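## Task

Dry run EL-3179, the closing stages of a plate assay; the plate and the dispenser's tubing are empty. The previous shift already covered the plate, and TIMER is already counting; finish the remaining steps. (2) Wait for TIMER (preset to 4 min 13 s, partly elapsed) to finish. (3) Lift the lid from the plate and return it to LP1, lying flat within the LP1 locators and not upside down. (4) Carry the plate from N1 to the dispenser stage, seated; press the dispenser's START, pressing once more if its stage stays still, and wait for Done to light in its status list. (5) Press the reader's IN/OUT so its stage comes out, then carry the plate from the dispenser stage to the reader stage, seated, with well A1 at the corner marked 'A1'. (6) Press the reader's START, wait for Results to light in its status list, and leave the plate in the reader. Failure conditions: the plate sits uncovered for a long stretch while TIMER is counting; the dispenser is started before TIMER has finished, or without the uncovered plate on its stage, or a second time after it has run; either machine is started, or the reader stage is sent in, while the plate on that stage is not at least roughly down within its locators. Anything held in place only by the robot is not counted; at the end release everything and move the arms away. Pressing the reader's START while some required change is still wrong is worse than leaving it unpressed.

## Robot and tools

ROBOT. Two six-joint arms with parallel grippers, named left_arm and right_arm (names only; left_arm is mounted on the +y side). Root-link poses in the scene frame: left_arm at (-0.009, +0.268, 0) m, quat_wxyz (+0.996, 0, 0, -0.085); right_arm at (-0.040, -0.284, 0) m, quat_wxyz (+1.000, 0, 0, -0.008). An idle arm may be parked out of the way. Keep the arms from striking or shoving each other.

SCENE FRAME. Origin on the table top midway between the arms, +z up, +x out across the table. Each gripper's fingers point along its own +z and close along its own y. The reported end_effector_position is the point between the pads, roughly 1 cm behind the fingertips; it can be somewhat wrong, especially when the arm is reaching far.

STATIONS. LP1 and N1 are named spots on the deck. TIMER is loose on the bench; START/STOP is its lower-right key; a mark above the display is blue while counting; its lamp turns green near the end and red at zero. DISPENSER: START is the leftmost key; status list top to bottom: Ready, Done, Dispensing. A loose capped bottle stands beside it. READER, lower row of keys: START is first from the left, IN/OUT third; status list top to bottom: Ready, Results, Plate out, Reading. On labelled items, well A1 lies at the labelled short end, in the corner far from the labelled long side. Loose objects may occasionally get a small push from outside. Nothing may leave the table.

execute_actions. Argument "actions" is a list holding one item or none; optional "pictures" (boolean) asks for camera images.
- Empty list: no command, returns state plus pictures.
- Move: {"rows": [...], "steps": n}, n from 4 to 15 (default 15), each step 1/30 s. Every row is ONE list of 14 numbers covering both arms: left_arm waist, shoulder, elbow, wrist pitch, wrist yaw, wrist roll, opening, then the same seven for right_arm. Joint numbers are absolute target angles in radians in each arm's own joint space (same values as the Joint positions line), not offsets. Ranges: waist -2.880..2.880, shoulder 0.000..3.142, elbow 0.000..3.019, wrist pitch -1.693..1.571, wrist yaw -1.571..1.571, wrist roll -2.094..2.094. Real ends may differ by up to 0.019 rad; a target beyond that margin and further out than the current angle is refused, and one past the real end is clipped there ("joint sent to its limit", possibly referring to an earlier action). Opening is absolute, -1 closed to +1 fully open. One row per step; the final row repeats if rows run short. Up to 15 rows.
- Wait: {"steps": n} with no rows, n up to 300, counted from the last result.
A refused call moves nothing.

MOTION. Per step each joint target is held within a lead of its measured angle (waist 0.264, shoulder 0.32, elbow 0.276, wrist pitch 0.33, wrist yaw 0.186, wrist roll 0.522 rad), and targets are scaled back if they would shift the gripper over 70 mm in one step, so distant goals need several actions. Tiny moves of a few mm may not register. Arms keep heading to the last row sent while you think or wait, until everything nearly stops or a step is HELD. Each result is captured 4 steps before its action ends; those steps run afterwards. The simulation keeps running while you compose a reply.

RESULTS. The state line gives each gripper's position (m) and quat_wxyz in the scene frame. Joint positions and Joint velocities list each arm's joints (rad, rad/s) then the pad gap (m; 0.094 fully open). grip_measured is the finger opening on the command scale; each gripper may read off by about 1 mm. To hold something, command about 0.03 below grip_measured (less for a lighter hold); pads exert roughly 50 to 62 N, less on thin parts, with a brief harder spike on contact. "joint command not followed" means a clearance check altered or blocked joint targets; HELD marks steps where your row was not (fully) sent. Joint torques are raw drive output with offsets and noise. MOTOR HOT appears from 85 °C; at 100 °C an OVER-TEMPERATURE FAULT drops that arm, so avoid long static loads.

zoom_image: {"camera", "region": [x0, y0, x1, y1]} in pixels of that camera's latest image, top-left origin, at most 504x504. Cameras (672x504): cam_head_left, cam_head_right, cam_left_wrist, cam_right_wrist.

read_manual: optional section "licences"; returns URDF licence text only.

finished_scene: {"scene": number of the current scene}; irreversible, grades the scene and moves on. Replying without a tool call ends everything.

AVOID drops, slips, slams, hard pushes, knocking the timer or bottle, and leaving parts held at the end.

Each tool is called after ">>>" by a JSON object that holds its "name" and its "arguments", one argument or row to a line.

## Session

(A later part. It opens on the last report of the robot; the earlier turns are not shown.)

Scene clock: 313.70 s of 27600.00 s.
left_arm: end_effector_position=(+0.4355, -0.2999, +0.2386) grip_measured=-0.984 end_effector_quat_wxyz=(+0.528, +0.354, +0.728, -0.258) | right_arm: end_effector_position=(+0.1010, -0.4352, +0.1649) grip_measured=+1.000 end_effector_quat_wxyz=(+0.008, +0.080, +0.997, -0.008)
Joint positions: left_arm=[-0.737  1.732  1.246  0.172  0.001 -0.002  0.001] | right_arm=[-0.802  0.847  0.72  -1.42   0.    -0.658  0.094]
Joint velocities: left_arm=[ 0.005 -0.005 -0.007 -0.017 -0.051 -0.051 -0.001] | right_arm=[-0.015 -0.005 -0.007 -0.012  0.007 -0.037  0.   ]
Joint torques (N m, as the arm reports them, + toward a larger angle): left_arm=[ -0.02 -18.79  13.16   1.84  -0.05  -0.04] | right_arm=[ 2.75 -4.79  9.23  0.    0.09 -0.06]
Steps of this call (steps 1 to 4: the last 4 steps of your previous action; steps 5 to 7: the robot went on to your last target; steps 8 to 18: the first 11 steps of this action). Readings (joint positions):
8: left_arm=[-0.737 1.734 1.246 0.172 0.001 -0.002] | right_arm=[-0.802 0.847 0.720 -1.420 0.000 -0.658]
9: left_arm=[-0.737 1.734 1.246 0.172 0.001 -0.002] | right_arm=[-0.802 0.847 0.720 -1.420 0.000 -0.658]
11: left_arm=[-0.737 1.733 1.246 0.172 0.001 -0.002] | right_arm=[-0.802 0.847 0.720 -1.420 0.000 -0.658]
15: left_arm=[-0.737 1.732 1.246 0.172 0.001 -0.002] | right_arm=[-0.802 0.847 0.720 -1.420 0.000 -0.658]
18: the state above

>>> {"name": "execute_actions", "arguments": {
  "actions": [
    {"rows": [[-0.748,1.697,1.280,0.176,0.002,-0.011,-1,-0.806,0.840,0.707,-1.430,0.004,-0.670,1],[-0.748,1.694,1.285,0.176,0.002,-0.011,-1,-0.806,0.840,0.707,-1.430,0.004,-0.670,1],[-0.748,1.692,1.290,0.176,0.002,-0.011,-1,-0.806,0.840,0.707,-1.430,0.004,-0.670,1],[-0.748,1.690,1.294,0.176,0.002,-0.011,-1,-0.806,0.840,0.707,-1.430,0.004,-0.670,1],[-0.748,1.690,1.297,0.176,0.002,-0.011,-1,-0.806,0.840,0.707,-1.430,0.004,-0.670,1],[-0.748,1.690,1.300,0.176,0.002,-0.011,-1,-0.806,0.840,0.707,-1.430,0.004,-0.670,1],[-0.748,1.690,1.303,0.176,0.002,-0.011,-1,-0.806,0.840,0.707,-1.430,0.004,-0.670,1],[-0.748,1.690,1.306,0.176,0.002,-0.011,-1,-0.806,0.840,0.707,-1.430,0.004,-0.670,1],[-0.748,1.690,1.309,0.176,0.002,-0.011,-1,-0.806,0.840,0.707,-1.430,0.004,-0.670,1],[-0.748,1.690,1.312,0.176,0.002,-0.011,-1,-0.806,0.840,0.707,-1.430,0.004,-0.670,1],[-0.748,1.690,1.314,0.176,0.002,-0.011,-1,-0.806,0.840,0.707,-1.430,0.004,-0.670,1],[-0.748,1.690,1.316,0.176,0.002,-0.011,-1,-0.806,0.840,0.707,-1.430,0.004,-0.670,1]], "steps": 15}
  ]
}}

>>> {"name": "execute_actions", "arguments": {
  "actions": [
    {"rows": [[-0.748,1.690,1.316,0.176,0.002,-0.011,-1,-0.806,0.840,0.707,-1.430,0.004,-0.670,1]], "steps": 8}
  ],
  "pictures": true
}}

Scene clock: 314.50 s of 27600.00 s.
left_arm: end_effector_position=(+0.4349, -0.2991, +0.2460) grip_measured=-0.984 end_effector_quat_wxyz=(+0.532, +0.353, +0.725, -0.260) | right_arm: end_effector_position=(+0.1010, -0.4352, +0.1649) grip_measured=+1.000 end_effector_quat_wxyz=(+0.008, +0.080, +0.997, -0.008)
Joint positions: left_arm=[-0.737  1.722  1.246  0.172  0.001 -0.002  0.001] | right_arm=[-0.802  0.847  0.72  -1.42   0.    -0.658  0.094]
Joint velocities: left_arm=[-0.005  0.005  0.032 -0.022 -0.037  0.037 -0.001] | right_arm=[ 0.005  0.005 -0.007 -0.007  0.022 -0.037  0.   ]
Joint torques (N m, as the arm reports them, + toward a larger angle): left_arm=[ -0.02 -18.68  16.5    1.81  -0.07  -0.06] | right_arm=[ 2.75 -4.74  9.24  0.02  0.09 -0.06]
Steps of this call (steps 1 to 4: the last 4 steps of your previous action; steps 5 to 13: the robot went on to your last target; steps 14 to 24: the first 11 steps of this action). Readings (joint positions):
14: left_arm=[-0.737 1.732 1.246 0.172 0.001 -0.002] | right_arm=[-0.802 0.847 0.720 -1.420 0.000 -0.658]
15: left_arm=[-0.737 1.732 1.246 0.172 0.001 -0.002] | right_arm=[-0.802 0.847 0.720 -1.420 0.000 -0.658]
17: left_arm=[-0.737 1.731 1.246 0.172 0.001 -0.002] | right_arm=[-0.802 0.847 0.720 -1.420 0.000 -0.658]
21: left_arm=[-0.737 1.726 1.246 0.172 0.001 -0.002] | right_arm=[-0.802 0.847 0.720 -1.420 0.000 -0.658]
24: the state above

Scene clock: 314.77 s of 27600.00 s.
left_arm: end_effector_position=(+0.4360, -0.3006, +0.2507) grip_measured=-0.984 end_effector_quat_wxyz=(+0.535, +0.352, +0.723, -0.261) | right_arm: end_effector_position=(+0.1010, -0.4352, +0.1649) grip_measured=+1.000 end_effector_quat_wxyz=(+0.008, +0.080, +0.997, -0.008)
Joint positions: left_arm=[-0.737  1.722  1.254  0.172  0.001 -0.002  0.001] | right_arm=[-0.802  0.847  0.72  -1.42   0.    -0.658  0.094]
Joint velocities: left_arm=[-0.005 -0.005  0.002 -0.002  0.007  0.007 -0.   ] | right_arm=[ 0.005 -0.015  0.012 -0.002 -0.022  0.051  0.   ]
Joint torques (N m, as the arm reports them, + toward a larger angle): left_arm=[ -0.04 -19.04  16.25   1.85  -0.05  -0.05] | right_arm=[ 2.74 -4.79  9.24 -0.01  0.1  -0.06]
Steps of this call (steps 1 to 4: the last 4 steps of your previous action; steps 5 to 8: the first 4 steps of this action). Readings (joint positions):
5: left_arm=[-0.737 1.722 1.253 0.172 0.001 -0.002] | right_arm=[-0.802 0.847 0.720 -1.420 0.000 -0.658]
6: left_arm=[-0.737 1.722 1.254 0.172 0.001 -0.002] | right_arm=[-0.802 0.847 0.720 -1.420 0.000 -0.658]
8: the state above

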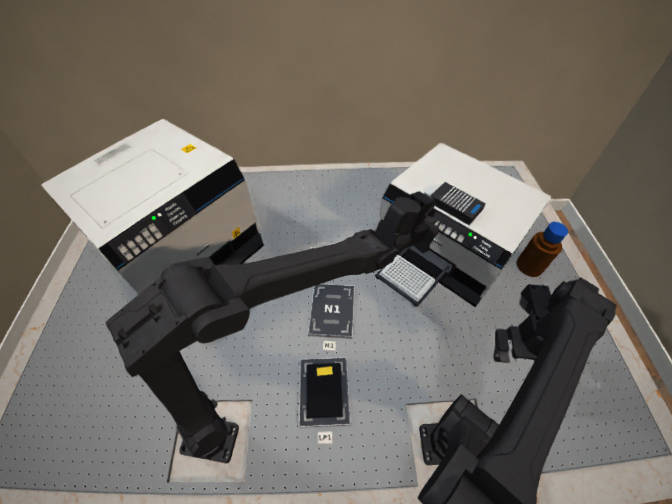

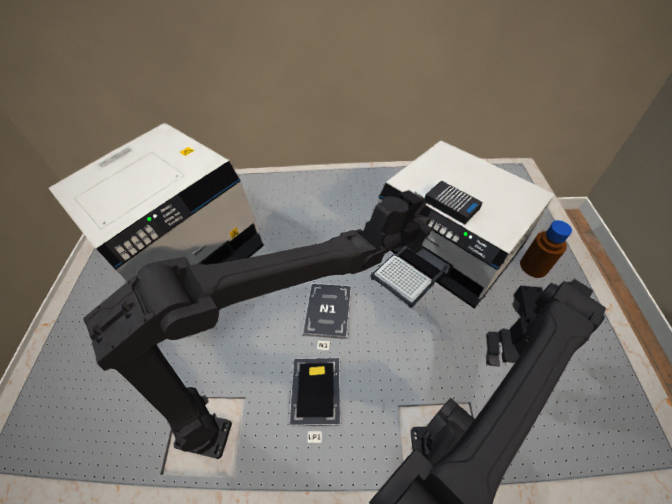

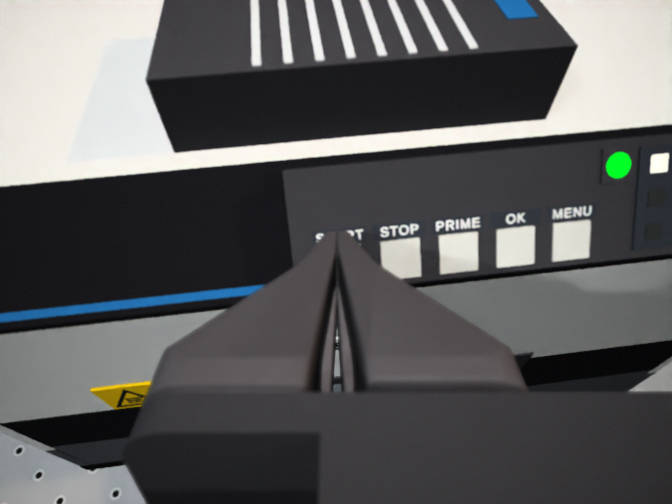

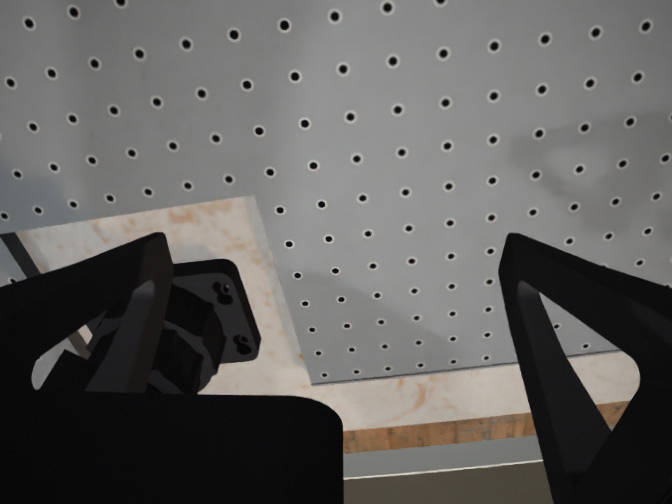

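>>> {"name": "execute_actions", "arguments": {
  "actions": [
    {"rows": [[-0.748,1.705,1.317,0.172,0.002,-0.011,-1,-0.806,0.840,0.707,-1.430,0.004,-0.670,1],[-0.748,1.720,1.318,0.170,0.002,-0.011,-1,-0.806,0.840,0.707,-1.430,0.004,-0.670,1],[-0.748,1.732,1.319,0.168,0.002,-0.011,-1,-0.806,0.840,0.707,-1.430,0.004,-0.670,1],[-0.748,1.736,1.320,0.168,0.002,-0.011,-1,-0.806,0.840,0.707,-1.430,0.004,-0.670,1],[-0.748,1.739,1.321,0.168,0.002,-0.011,-1,-0.806,0.840,0.707,-1.430,0.004,-0.670,1],[-0.748,1.741,1.322,0.168,0.002,-0.011,-1,-0.806,0.840,0.707,-1.430,0.004,-0.670,1],[-0.748,1.743,1.322,0.168,0.002,-0.011,-1,-0.806,0.840,0.707,-1.430,0.004,-0.670,1],[-0.748,1.745,1.322,0.168,0.002,-0.011,-1,-0.806,0.840,0.707,-1.430,0.004,-0.670,1],[-0.748,1.747,1.322,0.168,0.002,-0.011,-1,-0.806,0.840,0.707,-1.430,0.004,-0.670,1],[-0.748,1.749,1.322,0.168,0.002,-0.011,-1,-0.806,0.840,0.707,-1.430,0.004,-0.670,1],[-0.748,1.751,1.322,0.168,0.002,-0.011,-1,-0.806,0.840,0.707,-1.430,0.004,-0.670,1],[-0.748,1.753,1.322,0.168,0.002,-0.011,-1,-0.806,0.840,0.707,-1.430,0.004,-0.670,1]], "steps": 15}
  ]
}}

>>> {"name": "execute_actions", "arguments": {
  "actions": [
    {"rows": [[-0.748,1.753,1.322,0.168,0.002,-0.011,-1,-0.806,0.840,0.707,-1.430,0.004,-0.670,1]], "steps": 10}
  ],
  "pictures": true
}}

Scene clock: 316.53 s of 27600.00 s.
left_arm: end_effector_position=(+0.4372, -0.3021, +0.2510) grip_measured=-0.984 end_effector_quat_wxyz=(+0.535, +0.351, +0.722, -0.262) | right_arm: end_effector_position=(+0.1010, -0.4352, +0.1649) grip_measured=+1.000 end_effector_quat_wxyz=(+0.008, +0.080, +0.997, -0.008)
Joint positions: left_arm=[-0.737  1.726  1.26   0.172  0.001 -0.002  0.001] | right_arm=[-0.802  0.847  0.72  -1.42   0.    -0.658  0.094]
Joint velocities: left_arm=[ 0.005  0.044  0.037  0.002 -0.051 -0.022 -0.   ] | right_arm=[-0.015 -0.005 -0.012 -0.012  0.022  0.081  0.   ]
Joint torques (N m, as the arm reports them, + toward a larger angle): left_arm=[  0.03 -14.24  16.2    1.58  -0.06  -0.06] | right_arm=[ 2.77 -4.82  9.23  0.01  0.09 -0.06]
Steps of this call (steps 1 to 4: the last 4 steps of your previous action; steps 5 to 15: the robot went on to your last target; steps 16 to 42: nothing new was sent; steps 43 to 53: the first 11 steps of this action). Readings (joint positions):
43: left_arm=[-0.737 1.722 1.254 0.172 0.001 -0.002] | right_arm=[-0.802 0.847 0.720 -1.420 0.000 -0.658]
44: left_arm=[-0.737 1.722 1.254 0.172 0.001 -0.002] | right_arm=[-0.802 0.847 0.720 -1.420 0.000 -0.658]
46: left_arm=[-0.737 1.722 1.254 0.172 0.001 -0.002] | right_arm=[-0.802 0.847 0.720 -1.420 0.000 -0.658]
50: left_arm=[-0.737 1.723 1.256 0.172 0.001 -0.002] | right_arm=[-0.802 0.847 0.720 -1.420 0.000 -0.658]
53: the state above

Scene clock: 316.87 s of 27600.00 s.
left_arm: end_effector_position=(+0.4381, -0.3033, +0.2442) grip_measured=-0.984 end_effector_quat_wxyz=(+0.532, +0.353, +0.725, -0.260) | right_arm: end_effector_position=(+0.1010, -0.4352, +0.1649) grip_measured=+1.000 end_effector_quat_wxyz=(+0.008, +0.080, +0.997, -0.008)
Joint positions: left_arm=[-0.737  1.737  1.261  0.172  0.001 -0.002  0.001] | right_arm=[-0.802  0.847  0.72  -1.42   0.    -0.658  0.094]
Joint velocities: left_arm=[-0.015 -0.024  0.007  0.012  0.037 -0.037 -0.   ] | right_arm=[ 0.005  0.005  0.002  0.002  0.037 -0.022  0.   ]
Joint torques (N m, as the arm reports them, + toward a larger angle): left_arm=[ -0.09 -15.1   16.05   1.56  -0.04  -0.06] | right_arm=[ 2.79 -4.79  9.24  0.    0.09 -0.05]
Steps of this call (steps 1 to 4: the last 4 steps of your previous action; steps 5 to 10: the first 6 steps of this action). Readings (joint positions):
5: left_arm=[-0.737 1.734 1.261 0.172 0.001 -0.002] | right_arm=[-0.802 0.847 0.720 -1.420 0.000 -0.658]
6: left_arm=[-0.737 1.735 1.261 0.172 0.001 -0.002] | right_arm=[-0.802 0.847 0.720 -1.420 0.000 -0.658]
8: left_arm=[-0.737 1.737 1.261 0.172 0.001 -0.002] | right_arm=[-0.802 0.847 0.720 -1.420 0.000 -0.658]
10: the state above

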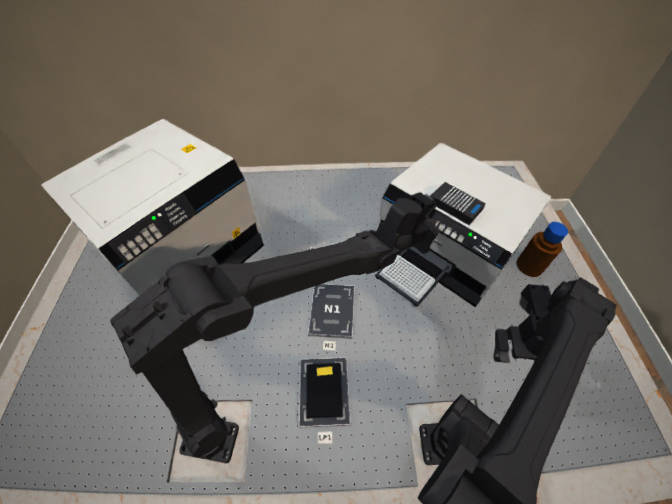

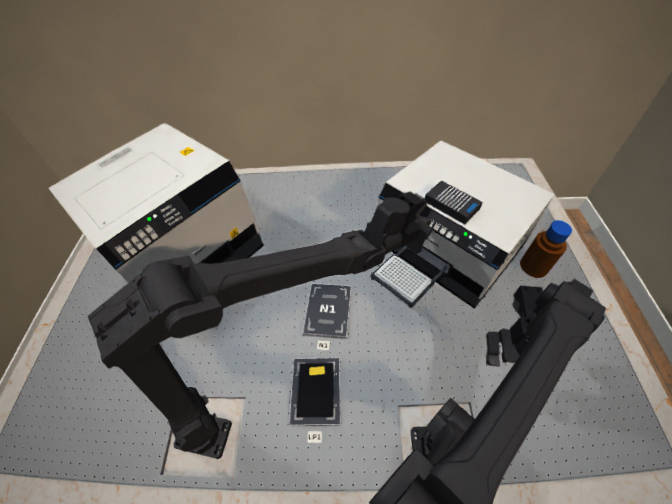

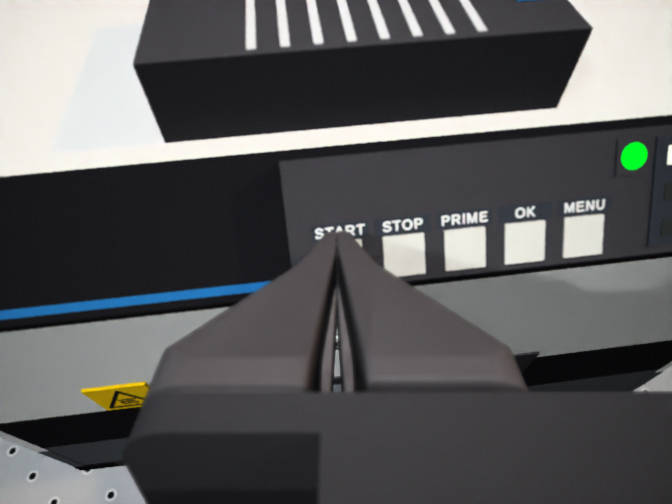

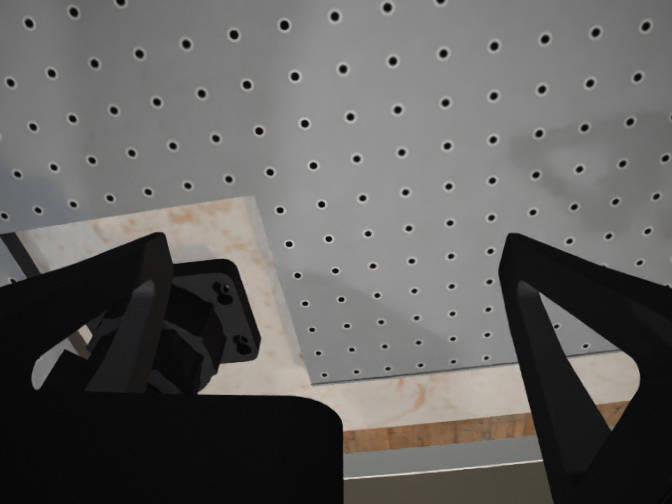

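>>> {"name": "execute_actions", "arguments": {
  "actions": [
    {"rows": [[-0.748,1.755,1.3227,0.168,0.002,-0.011,-1,-0.806,0.840,0.707,-1.430,0.004,-0.670,1],[-0.748,1.757,1.3234,0.168,0.002,-0.011,-1,-0.806,0.840,0.707,-1.430,0.004,-0.670,1],[-0.748,1.759,1.3241,0.168,0.002,-0.011,-1,-0.806,0.840,0.707,-1.430,0.004,-0.670,1],[-0.748,1.761,1.3248,0.168,0.002,-0.011,-1,-0.806,0.840,0.707,-1.430,0.004,-0.670,1],[-0.748,1.763,1.3255,0.168,0.002,-0.011,-1,-0.806,0.840,0.707,-1.430,0.004,-0.670,1],[-0.748,1.765,1.3262,0.168,0.002,-0.011,-1,-0.806,0.840,0.707,-1.430,0.004,-0.670,1],[-0.748,1.767,1.3269,0.168,0.002,-0.011,-1,-0.806,0.840,0.707,-1.430,0.004,-0.670,1],[-0.748,1.769,1.3276,0.168,0.002,-0.011,-1,-0.806,0.840,0.707,-1.430,0.004,-0.670,1],[-0.748,1.771,1.3283,0.168,0.002,-0.011,-1,-0.806,0.840,0.707,-1.430,0.004,-0.670,1],[-0.748,1.773,1.329,0.168,0.002,-0.011,-1,-0.806,0.840,0.707,-1.430,0.004,-0.670,1],[-0.748,1.775,1.3297,0.168,0.002,-0.011,-1,-0.806,0.840,0.707,-1.430,0.004,-0.670,1],[-0.748,1.777,1.3304,0.168,0.002,-0.011,-1,-0.806,0.840,0.707,-1.430,0.004,-0.670,1],[-0.748,1.779,1.3311,0.168,0.002,-0.011,-1,-0.806,0.840,0.707,-1.430,0.004,-0.670,1],[-0.748,1.781,1.3318,0.168,0.002,-0.011,-1,-0.806,0.840,0.707,-1.430,0.004,-0.670,1],[-0.748,1.783,1.3325,0.168,0.002,-0.011,-1,-0.806,0.840,0.707,-1.430,0.004,-0.670,1]], "steps": 15}
  ]
}}

>>> {"name": "execute_actions", "arguments": {
  "actions": [
    {"rows": [[-0.748,1.783,1.3325,0.168,0.002,-0.011,-1,-0.806,0.840,0.707,-1.430,0.004,-0.670,1]], "steps": 10}
  ],
  "pictures": true
}}

Scene clock: 317.60 s of 27600.00 s.
left_arm: end_effector_position=(+0.4387, -0.3040, +0.2436) grip_measured=-0.984 end_effector_quat_wxyz=(+0.532, +0.353, +0.725, -0.260) | right_arm: end_effector_position=(+0.1010, -0.4352, +0.1649) grip_measured=+1.000 end_effector_quat_wxyz=(+0.008, +0.080, +0.997, -0.008)
Joint positions: left_arm=[-0.737  1.739  1.263  0.172  0.001 -0.002  0.001] | right_arm=[-0.802  0.847  0.72  -1.42   0.    -0.658  0.094]
Joint velocities: left_arm=[-0.015 -0.005 -0.002 -0.002  0.037 -0.051  0.   ] | right_arm=[-0.005 -0.005 -0.012  0.002  0.022  0.066  0.   ]
Joint torques (N m, as the arm reports them, + toward a larger angle): left_arm=[  0.06 -13.9   16.46   1.55  -0.03  -0.04] | right_arm=[ 2.78 -4.82  9.24  0.01  0.09 -0.06]
Steps of this call (steps 1 to 4: the last 4 steps of your previous action; steps 5 to 11: the robot went on to your last target; steps 12 to 22: the first 11 steps of this action). Readings (joint positions):
12: left_arm=[-0.737 1.737 1.261 0.172 0.001 -0.002] | right_arm=[-0.802 0.847 0.720 -1.420 0.000 -0.658]
13: left_arm=[-0.737 1.737 1.261 0.172 0.001 -0.002] | right_arm=[-0.802 0.847 0.720 -1.420 0.000 -0.658]
15: left_arm=[-0.737 1.737 1.261 0.172 0.001 -0.002] | right_arm=[-0.802 0.847 0.720 -1.420 0.000 -0.658]
19: left_arm=[-0.737 1.738 1.262 0.172 0.001 -0.002] | right_arm=[-0.802 0.847 0.720 -1.420 0.000 -0.658]
22: the state above

Scene clock: 317.93 s of 27600.00 s.
left_arm: end_effector_position=(+0.4388, -0.3041, +0.2435) grip_measured=-0.984 end_effector_quat_wxyz=(+0.532, +0.353, +0.725, -0.260) | right_arm: end_effector_position=(+0.1010, -0.4352, +0.1649) grip_measured=+1.000 end_effector_quat_wxyz=(+0.008, +0.080, +0.997, -0.008)
Joint positions: left_arm=[-0.737  1.74   1.264  0.172  0.001 -0.002  0.001] | right_arm=[-0.802  0.847  0.72  -1.42   0.    -0.658  0.094]
Joint velocities: left_arm=[ 0.005  0.005 -0.007  0.007 -0.066  0.022 -0.   ] | right_arm=[-0.005 -0.015 -0.002  0.002 -0.081 -0.051  0.   ]
Joint torques (N m, as the arm reports them, + toward a larger angle): left_arm=[ -0.05 -13.37  16.82   1.53  -0.04  -0.05] | right_arm=[ 2.73 -4.74  9.25  0.01  0.08 -0.06]
Steps of this call (steps 1 to 4: the last 4 steps of your previous action; steps 5 to 10: the first 6 steps of this action). Readings (joint positions):
5: left_arm=[-0.737 1.740 1.264 0.172 0.001 -0.002] | right_arm=[-0.802 0.847 0.720 -1.420 0.000 -0.658]
6: left_arm=[-0.737 1.740 1.264 0.172 0.001 -0.002] | right_arm=[-0.802 0.847 0.720 -1.420 0.000 -0.658]
8: left_arm=[-0.737 1.740 1.264 0.172 0.001 -0.002] | right_arm=[-0.802 0.847 0.720 -1.420 0.000 -0.658]
10: the state above

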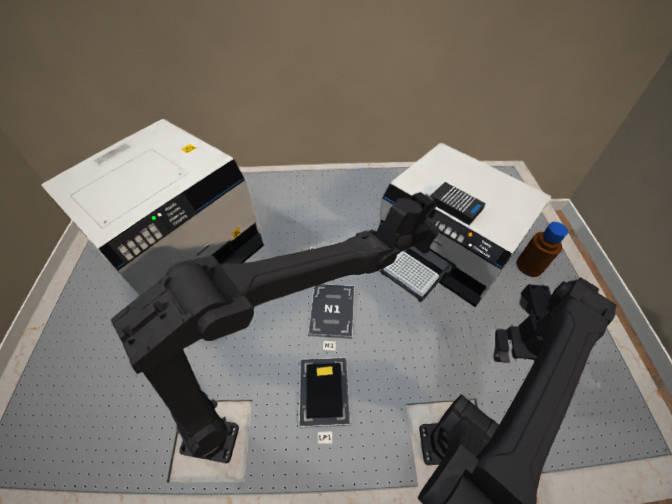

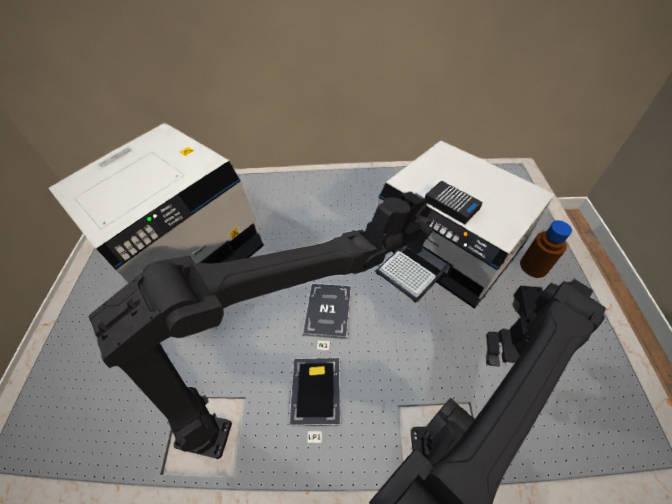

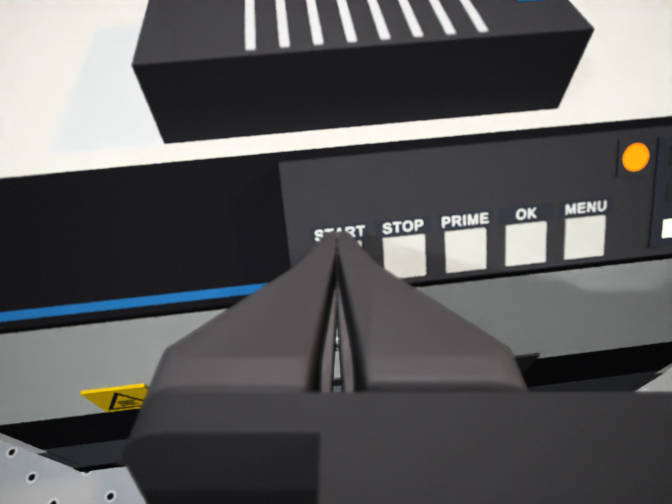

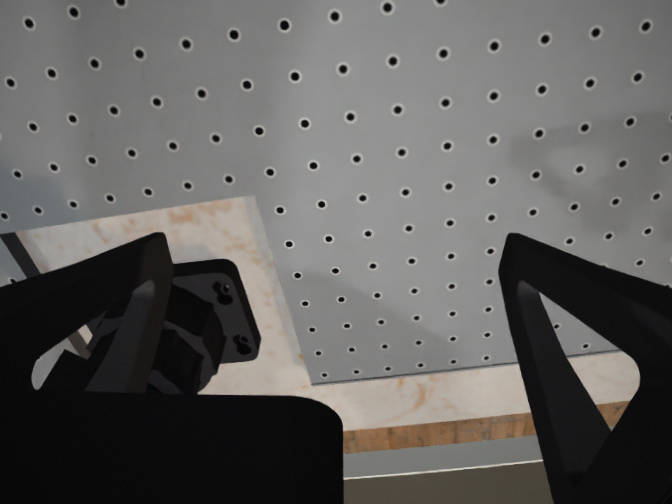

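>>> {"name": "execute_actions", "arguments": {
  "actions": [
    {"rows": [[-0.745,1.765,1.315,0.172,0.002,-0.008,-1,-0.806,0.840,0.707,-1.430,0.004,-0.670,1],[-0.742,1.745,1.300,0.175,0.002,-0.005,-1,-0.806,0.840,0.707,-1.430,0.004,-0.670,1],[-0.740,1.728,1.290,0.175,0.002,-0.003,-1,-0.806,0.840,0.707,-1.430,0.004,-0.670,1],[-0.740,1.714,1.285,0.175,0.002,-0.003,-1,-0.806,0.840,0.707,-1.430,0.004,-0.670,1],[-0.740,1.704,1.285,0.175,0.002,-0.003,-1,-0.806,0.840,0.707,-1.430,0.004,-0.670,1],[-0.740,1.696,1.285,0.175,0.002,-0.003,-1,-0.806,0.840,0.707,-1.430,0.004,-0.670,1],[-0.740,1.688,1.285,0.175,0.002,-0.003,-1,-0.806,0.840,0.707,-1.430,0.004,-0.670,1],[-0.740,1.680,1.285,0.175,0.002,-0.003,-1,-0.806,0.840,0.707,-1.430,0.004,-0.670,1],[-0.740,1.672,1.285,0.175,0.002,-0.003,-1,-0.806,0.840,0.707,-1.430,0.004,-0.670,1],[-0.740,1.665,1.285,0.175,0.002,-0.003,-1,-0.806,0.840,0.707,-1.430,0.004,-0.670,1],[-0.740,1.660,1.285,0.175,0.002,-0.003,-1,-0.806,0.840,0.707,-1.430,0.004,-0.670,1]], "steps": 15}
  ]
}}

Scene clock: 318.63 s of 27600.00 s.
left_arm: end_effector_position=(+0.4371, -0.3019, +0.2594) grip_measured=-0.984 end_effector_quat_wxyz=(+0.540, +0.350, +0.719, -0.264) | right_arm: end_effector_position=(+0.1010, -0.4352, +0.1649) grip_measured=+1.000 end_effector_quat_wxyz=(+0.008, +0.080, +0.997, -0.008)
Joint positions: left_arm=[-0.737  1.717  1.264  0.172  0.001 -0.002  0.001] | right_arm=[-0.802  0.847  0.72  -1.42   0.    -0.658  0.094]
Joint velocities: left_arm=[-0.005 -0.2   -0.017  0.012  0.037  0.051 -0.   ] | right_arm=[-0.005  0.005 -0.022  0.002 -0.022 -0.022  0.   ]
Joint torques (N m, as the arm reports them, + toward a larger angle): left_arm=[  0.59 -20.13  12.62   1.75  -0.05   0.02] | right_arm=[ 2.71 -4.83  9.25  0.01  0.09 -0.06]
Steps of this call (steps 1 to 4: the last 4 steps of your previous action; steps 5 to 10: the robot went on to your last target; steps 11 to 21: the first 11 steps of this action). Readings (joint positions):
11: left_arm=[-0.737 1.740 1.264 0.172 0.001 -0.002] | right_arm=[-0.802 0.847 0.720 -1.420 0.000 -0.658]
12: left_arm=[-0.737 1.740 1.264 0.172 0.001 -0.002] | right_arm=[-0.802 0.847 0.720 -1.420 0.000 -0.658]
14: left_arm=[-0.737 1.739 1.264 0.172 0.001 -0.002] | right_arm=[-0.802 0.847 0.720 -1.420 0.000 -0.658]
18: left_arm=[-0.737 1.732 1.264 0.172 0.001 -0.002] | right_arm=[-0.802 0.847 0.720 -1.420 0.000 -0.658]
21: the state above

>>> {"name": "execute_actions", "arguments": {
  "actions": [
    {"rows": [[-0.7390,1.6589,1.2634,0.1644,0.002,-0.003,-1,-0.7986,0.842,0.712,-1.429,0.002,-0.665,1],[-0.7359,1.6555,1.2616,0.1626,0.002,-0.003,-1,-0.7946,0.843,0.716,-1.428,0.002,-0.660,1],[-0.7310,1.6500,1.2587,0.1598,0.002,-0.003,-1,-0.7880,0.844,0.720,-1.427,0.002,-0.657,1],[-0.7241,1.6423,1.2547,0.1558,0.002,-0.003,-1,-0.7789,0.845,0.724,-1.425,0.002,-0.657,1],[-0.7155,1.6327,1.2496,0.1508,0.002,-0.003,-1,-0.7676,0.846,0.728,-1.424,0.002,-0.657,1],[-0.7051,1.6212,1.2435,0.1448,0.002,-0.003,-1,-0.7541,0.847,0.732,-1.423,0.002,-0.657,1],[-0.6930,1.6078,1.2365,0.1378,0.002,-0.003,-1,-0.7386,0.848,0.736,-1.422,0.002,-0.657,1],[-0.6794,1.5927,1.2285,0.1299,0.002,-0.003,-1,-0.7211,0.849,0.740,-1.421,0.002,-0.657,1],[-0.6642,1.5758,1.2196,0.1211,0.002,-0.003,-1,-0.7018,0.850,0.744,-1.419,0.002,-0.657,1],[-0.6476,1.5573,1.2099,0.1115,0.002,-0.003,-1,-0.6808,0.851,0.748,-1.418,0.002,-0.657,1],[-0.6296,1.5373,1.1993,0.1011,0.002,-0.003,-1,-0.6583,0.852,0.752,-1.417,0.002,-0.657,1],[-0.6103,1.5159,1.1880,0.0899,0.002,-0.003,-1,-0.6343,0.853,0.755,-1.416,0.002,-0.657,1],[-0.5897,1.4930,1.1759,0.0780,0.002,-0.003,-1,-0.6091,0.854,0.758,-1.414,0.002,-0.657,1],[-0.5680,1.4688,1.1632,0.0654,0.002,-0.003,-1,-0.5826,0.856,0.762,-1.413,0.002,-0.657,1],[-0.5452,1.4434,1.1498,0.0522,0.002,-0.003,-1,-0.5551,0.857,0.765,-1.412,0.002,-0.657,1]], "steps": 15}
  ]
}}

>>> {"name": "execute_actions", "arguments": {
  "actions": [
    {"rows": [[-0.5213,1.4169,1.1358,0.0384,0.002,-0.003,-1,-0.5267,0.8578,0.7657,-1.4119,0.002,-0.657,1],[-0.4964,1.3893,1.1212,0.0240,0.002,-0.003,-1,-0.4975,0.8602,0.7679,-1.4117,0.002,-0.657,1],[-0.4706,1.3606,1.1061,0.0090,0.002,-0.003,-1,-0.4675,0.8641,0.7715,-1.4112,0.002,-0.657,1],[-0.4441,1.3311,1.0905,-0.0063,0.002,-0.003,-1,-0.4371,0.8695,0.7764,-1.4107,0.002,-0.657,1],[-0.4167,1.3007,1.0745,-0.0222,0.002,-0.003,-1,-0.4061,0.8762,0.7825,-1.4099,0.002,-0.657,1],[-0.3887,1.2695,1.0580,-0.0384,0.002,-0.003,-1,-0.3749,0.8843,0.7898,-1.4091,0.002,-0.657,1],[-0.3600,1.2376,1.0412,-0.0550,0.002,-0.003,-1,-0.3435,0.8935,0.7982,-1.4081,0.002,-0.657,1],[-0.3308,1.2051,1.0241,-0.0719,0.002,-0.003,-1,-0.3120,0.9039,0.8077,-1.4070,0.002,-0.657,1],[-0.3011,1.1721,1.0067,-0.0891,0.002,-0.003,-1,-0.2806,0.9153,0.8181,-1.4058,0.002,-0.657,1],[-0.2709,1.1386,0.9890,-0.1066,0.002,-0.003,-1,-0.2494,0.9278,0.8295,-1.4044,0.002,-0.657,1],[-0.2405,1.1048,0.9712,-0.1242,0.002,-0.003,-1,-0.2184,0.9412,0.8417,-1.4030,0.002,-0.657,1],[-0.2097,1.0706,0.9531,-0.1420,0.002,-0.003,-1,-0.1880,0.9554,0.8546,-1.4015,0.002,-0.657,1],[-0.1788,1.0362,0.9350,-0.1600,0.002,-0.003,-1,-0.1580,0.9704,0.8683,-1.3999,0.002,-0.657,1],[-0.1477,1.0016,0.9168,-0.1780,0.002,-0.003,-1,-0.1288,0.9861,0.8826,-1.3982,0.002,-0.657,1],[-0.1165,0.9670,0.8985,-0.1960,0.002,-0.003,-1,-0.1004,1.0024,0.8975,-1.3964,0.002,-0.657,1]], "steps": 15}
  ]
}}

>>> {"name": "execute_actions", "arguments": {
  "actions": [
    {"rows": [[-0.0853,0.9324,0.8802,-0.2140,0.002,-0.003,-1,-0.0729,1.0193,0.9129,-1.3946,0.002,-0.657,1],[-0.0542,0.8978,0.8620,-0.2320,0.002,-0.003,-1,-0.0464,1.0367,0.9287,-1.3928,0.002,-0.657,1],[-0.0233,0.8634,0.8439,-0.2500,0.002,-0.003,-1,-0.0212,1.0545,0.9449,-1.3909,0.002,-0.657,1],[0.0075,0.8292,0.8258,-0.2678,0.002,-0.003,-1,0.0028,1.0726,0.9614,-1.3889,0.002,-0.657,1],[0.0379,0.7954,0.8080,-0.2854,0.002,-0.003,-1,0.0253,1.0909,0.9781,-1.3870,0.002,-0.657,1],[0.0681,0.7619,0.7903,-0.3029,0.002,-0.003,-1,0.0463,1.1095,0.9950,-1.3850,0.002,-0.657,1],[0.0978,0.7289,0.7729,-0.3201,0.002,-0.003,-1,0.0656,1.1282,1.0120,-1.3830,0.002,-0.657,1],[0.1270,0.6964,0.7558,-0.3370,0.002,-0.003,-1,0.0831,1.1468,1.0290,-1.3810,0.002,-0.657,1],[0.1557,0.6645,0.7390,-0.3536,0.002,-0.003,-1,0.0986,1.1655,1.0460,-1.3790,0.002,-0.657,1],[0.1837,0.6333,0.7225,-0.3698,0.002,-0.003,-1,0.1121,1.1841,1.0629,-1.3770,0.002,-0.657,1],[0.2111,0.6029,0.7065,-0.3857,0.002,-0.003,-1,0.1234,1.2024,1.0796,-1.3751,0.002,-0.657,1],[0.2376,0.5734,0.6909,-0.4010,0.002,-0.003,-1,0.1325,1.2205,1.0961,-1.3731,0.002,-0.657,1],[0.2634,0.5447,0.6758,-0.4160,0.002,-0.003,-1,0.1391,1.2383,1.1123,-1.3712,0.002,-0.657,1],[0.2883,0.5171,0.6612,-0.4304,0.002,-0.003,-1,0.1431,1.2557,1.1281,-1.3694,0.002,-0.657,1],[0.3122,0.4906,0.6472,-0.4442,0.002,-0.003,-1,0.1445,1.2726,1.1435,-1.3676,0.002,-0.657,1]], "steps": 15}
  ]
}}

>>> {"name": "execute_actions", "arguments": {
  "actions": [
    {"rows": [[0.3350,0.4652,0.6338,-0.4574,0.002,-0.003,-1,0.1445,1.2889,1.1584,-1.3658,0.002,-0.657,1],[0.3567,0.4410,0.6211,-0.4700,0.002,-0.003,-1,0.1445,1.3046,1.1727,-1.3641,0.002,-0.657,1],[0.3773,0.4181,0.6090,-0.4819,0.002,-0.003,-1,0.1445,1.3196,1.1864,-1.3625,0.002,-0.657,1],[0.3966,0.3967,0.5977,-0.4931,0.002,-0.003,-1,0.1445,1.3338,1.1993,-1.3610,0.002,-0.657,1],[0.4146,0.3767,0.5871,-0.5035,0.002,-0.003,-1,0.1445,1.3472,1.2115,-1.3596,0.002,-0.657,1],[0.4312,0.3582,0.5774,-0.5131,0.002,-0.003,-1,0.1445,1.3597,1.2229,-1.3582,0.002,-0.657,1],[0.4464,0.3413,0.5685,-0.5219,0.002,-0.003,-1,0.1445,1.3711,1.2333,-1.3570,0.002,-0.657,1],[0.4600,0.3262,0.5605,-0.5298,0.002,-0.003,-1,0.1445,1.3815,1.2428,-1.3559,0.002,-0.657,1],[0.4721,0.3128,0.5535,-0.5368,0.002,-0.003,-1,0.1445,1.3907,1.2512,-1.3549,0.002,-0.657,1],[0.4825,0.3013,0.5474,-0.5428,0.002,-0.003,-1,0.1445,1.3988,1.2585,-1.3541,0.002,-0.657,1],[0.4911,0.2917,0.5423,-0.5478,0.002,-0.003,-1,0.1445,1.4055,1.2646,-1.3533,0.002,-0.657,1],[0.4980,0.2840,0.5383,-0.5518,0.002,-0.003,-1,0.1445,1.4109,1.2695,-1.3528,0.002,-0.657,1],[0.5029,0.2785,0.5354,-0.5546,0.002,-0.003,-1,0.1445,1.4148,1.2731,-1.3523,0.002,-0.657,1],[0.5060,0.2751,0.5336,-0.5564,0.002,-0.003,-1,0.1445,1.4172,1.2753,-1.3521,0.002,-0.657,1],[0.507,0.274,0.533,-0.557,0.002,-0.003,-1,0.1445,1.418,1.276,-1.352,0.002,-0.657,1]], "steps": 15}
  ]
}}

>>> {"name": "execute_actions", "arguments": {
  "actions": [
    {"rows": [[0.507,0.274,0.533,-0.557,0.002,-0.003,-1,0.1445,1.418,1.276,-1.352,0.002,-0.657,1]], "steps": 10}
  ],
  "pictures": true
}}

Scene clock: 325.23 s of 27600.00 s.
left_arm: end_effector_position=(+0.4416, -0.2610, +0.2815) grip_measured=-0.984 end_effector_quat_wxyz=(+0.543, +0.336, +0.728, -0.252) | right_arm: end_effector_position=(+0.1154, -0.4204, +0.1649) grip_measured=+1.000 end_effector_quat_wxyz=(+0.009, +0.031, +0.999, -0.007)
Joint positions: left_arm=[-0.695  1.623  1.209  0.125  0.001 -0.002  0.001] | right_arm=[-0.703  0.847  0.72  -1.42   0.    -0.658  0.094]
Joint velocities: left_arm=[ 0.435 -0.454 -0.31  -0.261  0.051 -0.037 -0.001] | right_arm=[ 0.611 -0.015 -0.007  0.002  0.051  0.007  0.   ]
Joint torques (N m, as the arm reports them, + toward a larger angle): left_arm=[  3.73 -19.57  11.64   1.61  -0.1    0.02] | right_arm=[ 3.61 -3.63 13.19  0.56  0.01  0.08]
Steps of this call (steps 1 to 4: the last 4 steps of your previous action; steps 5 to 30: the robot went on to your last target; steps 31 to 187: nothing new was sent; steps 188 to 198: the first 11 steps of this action). Readings (joint positions):
188: left_arm=[-0.737 1.677 1.264 0.172 0.001 -0.002] | right_arm=[-0.802 0.847 0.720 -1.420 0.000 -0.658]
189: left_arm=[-0.737 1.677 1.264 0.172 0.001 -0.002] | right_arm=[-0.802 0.847 0.720 -1.420 0.000 -0.658]
191: left_arm=[-0.737 1.677 1.262 0.170 0.001 -0.002] | right_arm=[-0.799 0.847 0.720 -1.420 0.000 -0.658]
195: left_arm=[-0.727 1.660 1.240 0.151 0.001 -0.002] | right_arm=[-0.759 0.847 0.720 -1.420 0.000 -0.658]
198: the state above

Scene clock: 325.73 s of 27600.00 s.
left_arm: end_effector_position=(+0.4881, +0.0219, +0.3771) grip_measured=-0.984 end_effector_quat_wxyz=(+0.595, +0.180, +0.771, -0.140) | right_arm: end_effector_position=(+0.1732, -0.3483, +0.1705) grip_measured=+1.000 end_effector_quat_wxyz=(+0.005, -0.183, +0.983, -0.003)
Joint positions: left_arm=[-0.29   1.18   1.004 -0.08   0.001 -0.002  0.001] | right_arm=[-0.274  0.905  0.763 -1.418  0.    -0.658  0.094]
Joint velocities: left_arm=[ 0.894 -1.089 -0.471 -0.471 -0.022 -0.022 -0.   ] | right_arm=[ 0.894  0.347  0.339  0.032 -0.095 -0.007  0.   ]
Joint torques (N m, as the arm reports them, + toward a larger angle): left_arm=[ 0.39 -9.51 11.18  1.24 -0.05  0.  ] | right_arm=[ 3.26 -3.67 15.28  0.89  0.01  0.07]
Steps of this call (steps 1 to 4: the last 4 steps of your previous action; steps 5 to 15: the first 11 steps of this action). Readings (joint positions):
5: left_arm=[-0.589 1.520 1.156 0.074 0.001 -0.002] | right_arm=[-0.579 0.847 0.720 -1.420 0.000 -0.658]
6: left_arm=[-0.563 1.493 1.145 0.062 0.001 -0.002] | right_arm=[-0.551 0.847 0.720 -1.420 0.000 -0.658]
8: left_arm=[-0.508 1.435 1.119 0.035 0.001 -0.002] | right_arm=[-0.492 0.849 0.720 -1.420 0.000 -0.658]
12: left_arm=[-0.384 1.294 1.055 -0.029 0.001 -0.002] | right_arm=[-0.368 0.872 0.733 -1.420 0.000 -0.658]
15: the state above

Scene clock: 326.23 s of 27600.00 s.
left_arm: end_effector_position=(+0.3740, +0.2639, +0.3778) grip_measured=-0.984 end_effector_quat_wxyz=(+0.604, +0.004, +0.797, -0.004) | right_arm: end_effector_position=(+0.2742, -0.2584, +0.1993) grip_measured=+1.000 end_effector_quat_wxyz=(+0.012, -0.362, +0.932, -0.004)
Joint positions: left_arm=[ 0.16   0.662  0.733 -0.345  0.001 -0.002  0.001] | right_arm=[ 0.1    1.156  1.    -1.389  0.    -0.658  0.094]
Joint velocities: left_arm=[ 0.825 -0.933 -0.466 -0.481 -0.037 -0.007  0.   ] | right_arm=[0.405 0.542 0.496 0.076 0.007 0.007 0.   ]
Joint torques (N m, as the arm reports them, + toward a larger angle): left_arm=[ 0.35 -1.72 11.95  1.43 -0.09  0.05] | right_arm=[ 2.83 -7.97 14.65  0.81  0.01  0.08]
Steps of this call (steps 1 to 4: the last 4 steps of your previous action; steps 5 to 15: the first 11 steps of this action). Readings (joint positions):
5: left_arm=[-0.139 0.998 0.916 -0.168 0.001 -0.002] | right_arm=[-0.123 0.978 0.834 -1.409 0.000 -0.658]
6: left_arm=[-0.109 0.963 0.898 -0.185 0.001 -0.002] | right_arm=[-0.095 0.994 0.850 -1.407 0.000 -0.658]
8: left_arm=[-0.048 0.894 0.860 -0.222 0.001 -0.002] | right_arm=[-0.042 1.028 0.882 -1.403 0.000 -0.658]
12: left_arm=[0.073 0.760 0.785 -0.294 0.001 -0.002] | right_arm=[0.049 1.101 0.949 -1.396 0.000 -0.658]
15: the state above

Scene clock: 326.73 s of 27600.00 s.
left_arm: end_effector_position=(+0.2686, +0.3527, +0.3303) grip_measured=-0.984 end_effector_quat_wxyz=(+0.590, -0.119, +0.794, +0.087) | right_arm: end_effector_position=(+0.3559, -0.2339, +0.2029) grip_measured=+1.000 end_effector_quat_wxyz=(+0.015, -0.383, +0.924, -0.004)
Joint positions: left_arm=[ 0.467  0.315  0.55  -0.528  0.001 -0.002  0.001] | right_arm=[ 0.144  1.375  1.2   -1.364  0.    -0.658  0.094]
Joint velocities: left_arm=[ 0.308 -0.357 -0.183 -0.198 -0.037  0.066 -0.001] | right_arm=[-0.015  0.239  0.193  0.027  0.007  0.022  0.   ]
Joint torques (N m, as the arm reports them, + toward a larger angle): left_arm=[ 1.05  2.38 11.95  1.36 -0.05  0.01] | right_arm=[  3.13 -11.69  14.79   0.83   0.01   0.08]
Steps of this call (steps 1 to 4: the last 4 steps of your previous action; steps 5 to 15: the first 11 steps of this action). Readings (joint positions):
5: left_arm=[0.290 0.511 0.657 -0.421 0.001 -0.002] | right_arm=[0.142 1.245 1.081 -1.379 0.000 -0.658]
6: left_arm=[0.313 0.484 0.643 -0.435 0.001 -0.002] | right_arm=[0.144 1.261 1.096 -1.378 0.000 -0.658]
8: left_arm=[0.356 0.435 0.617 -0.461 0.001 -0.002] | right_arm=[0.144 1.292 1.125 -1.374 0.000 -0.658]
12: left_arm=[0.428 0.356 0.574 -0.504 0.001 -0.002] | right_arm=[0.144 1.346 1.174 -1.368 0.000 -0.658]
15: the state above

Scene clock: 327.07 s of 27600.00 s.
left_arm: end_effector_position=(+0.2586, +0.3588, +0.3231) grip_measured=-0.984 end_effector_quat_wxyz=(+0.586, -0.132, +0.793, +0.096) | right_arm: end_effector_position=(+0.3650, -0.2327, +0.2014) grip_measured=+1.000 end_effector_quat_wxyz=(+0.015, -0.383, +0.924, -0.004)
Joint positions: left_arm=[ 0.498  0.281  0.531 -0.548  0.001 -0.002  0.001] | right_arm=[ 0.144  1.401  1.221 -1.361  0.    -0.658  0.094]
Joint velocities: left_arm=[-0.015 -0.024 -0.007 -0.007 -0.037 -0.095 -0.001] | right_arm=[-0.005 -0.005 -0.017 -0.017  0.007  0.051  0.   ]
Joint torques (N m, as the arm reports them, + toward a larger angle): left_arm=[ 1.27  1.79 11.82  1.42 -0.05  0.02] | right_arm=[  3.06 -12.15  15.02   0.78   0.02   0.08]
Steps of this call (steps 1 to 4: the last 4 steps of your previous action; steps 5 to 10: the first 6 steps of this action). Readings (joint positions):
5: left_arm=[0.497 0.282 0.532 -0.547 0.001 -0.002] | right_arm=[0.144 1.400 1.221 -1.361 0.000 -0.658]
6: left_arm=[0.498 0.281 0.531 -0.548 0.001 -0.002] | right_arm=[0.144 1.401 1.221 -1.361 0.000 -0.658]
8: left_arm=[0.498 0.281 0.531 -0.548 0.001 -0.002] | right_arm=[0.144 1.401 1.221 -1.361 0.000 -0.658]
10: the state above

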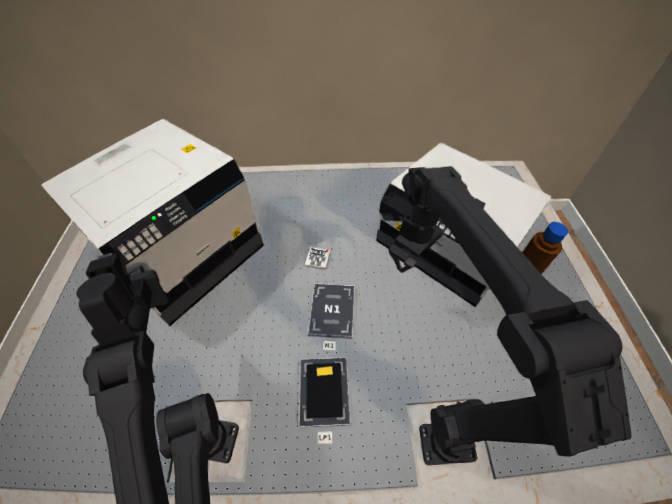

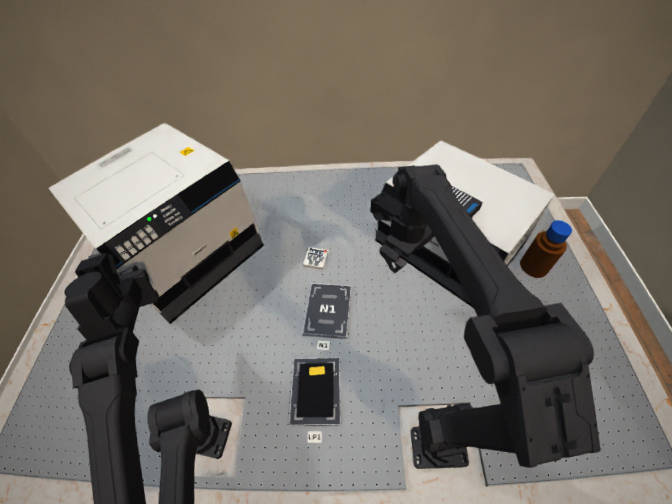

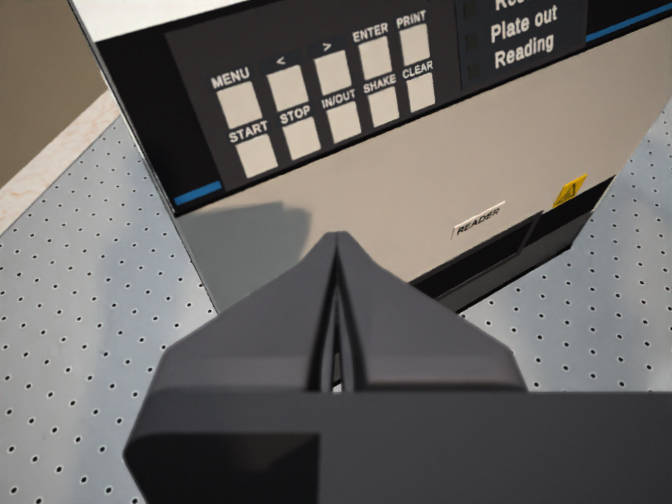

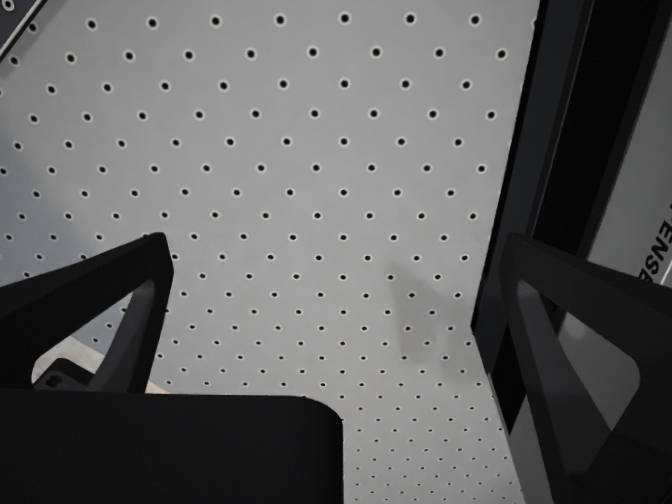

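>>> {"name": "zoom_image", "arguments": {
  "camera": "cam_left_wrist",
  "region": [210, 60, 450, 200]
}}

Region (210, 60, 450, 200) of cam_left_wrist's 672x504 image, scaled by 2.100, with more detail than that image has; it fills the top 294 rows of this view, and the rest is white.

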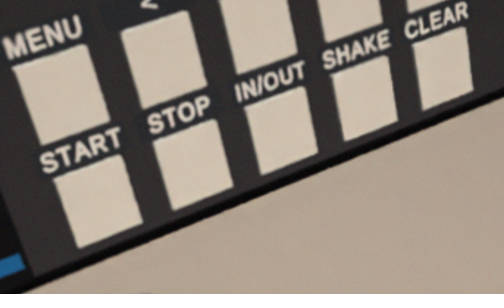

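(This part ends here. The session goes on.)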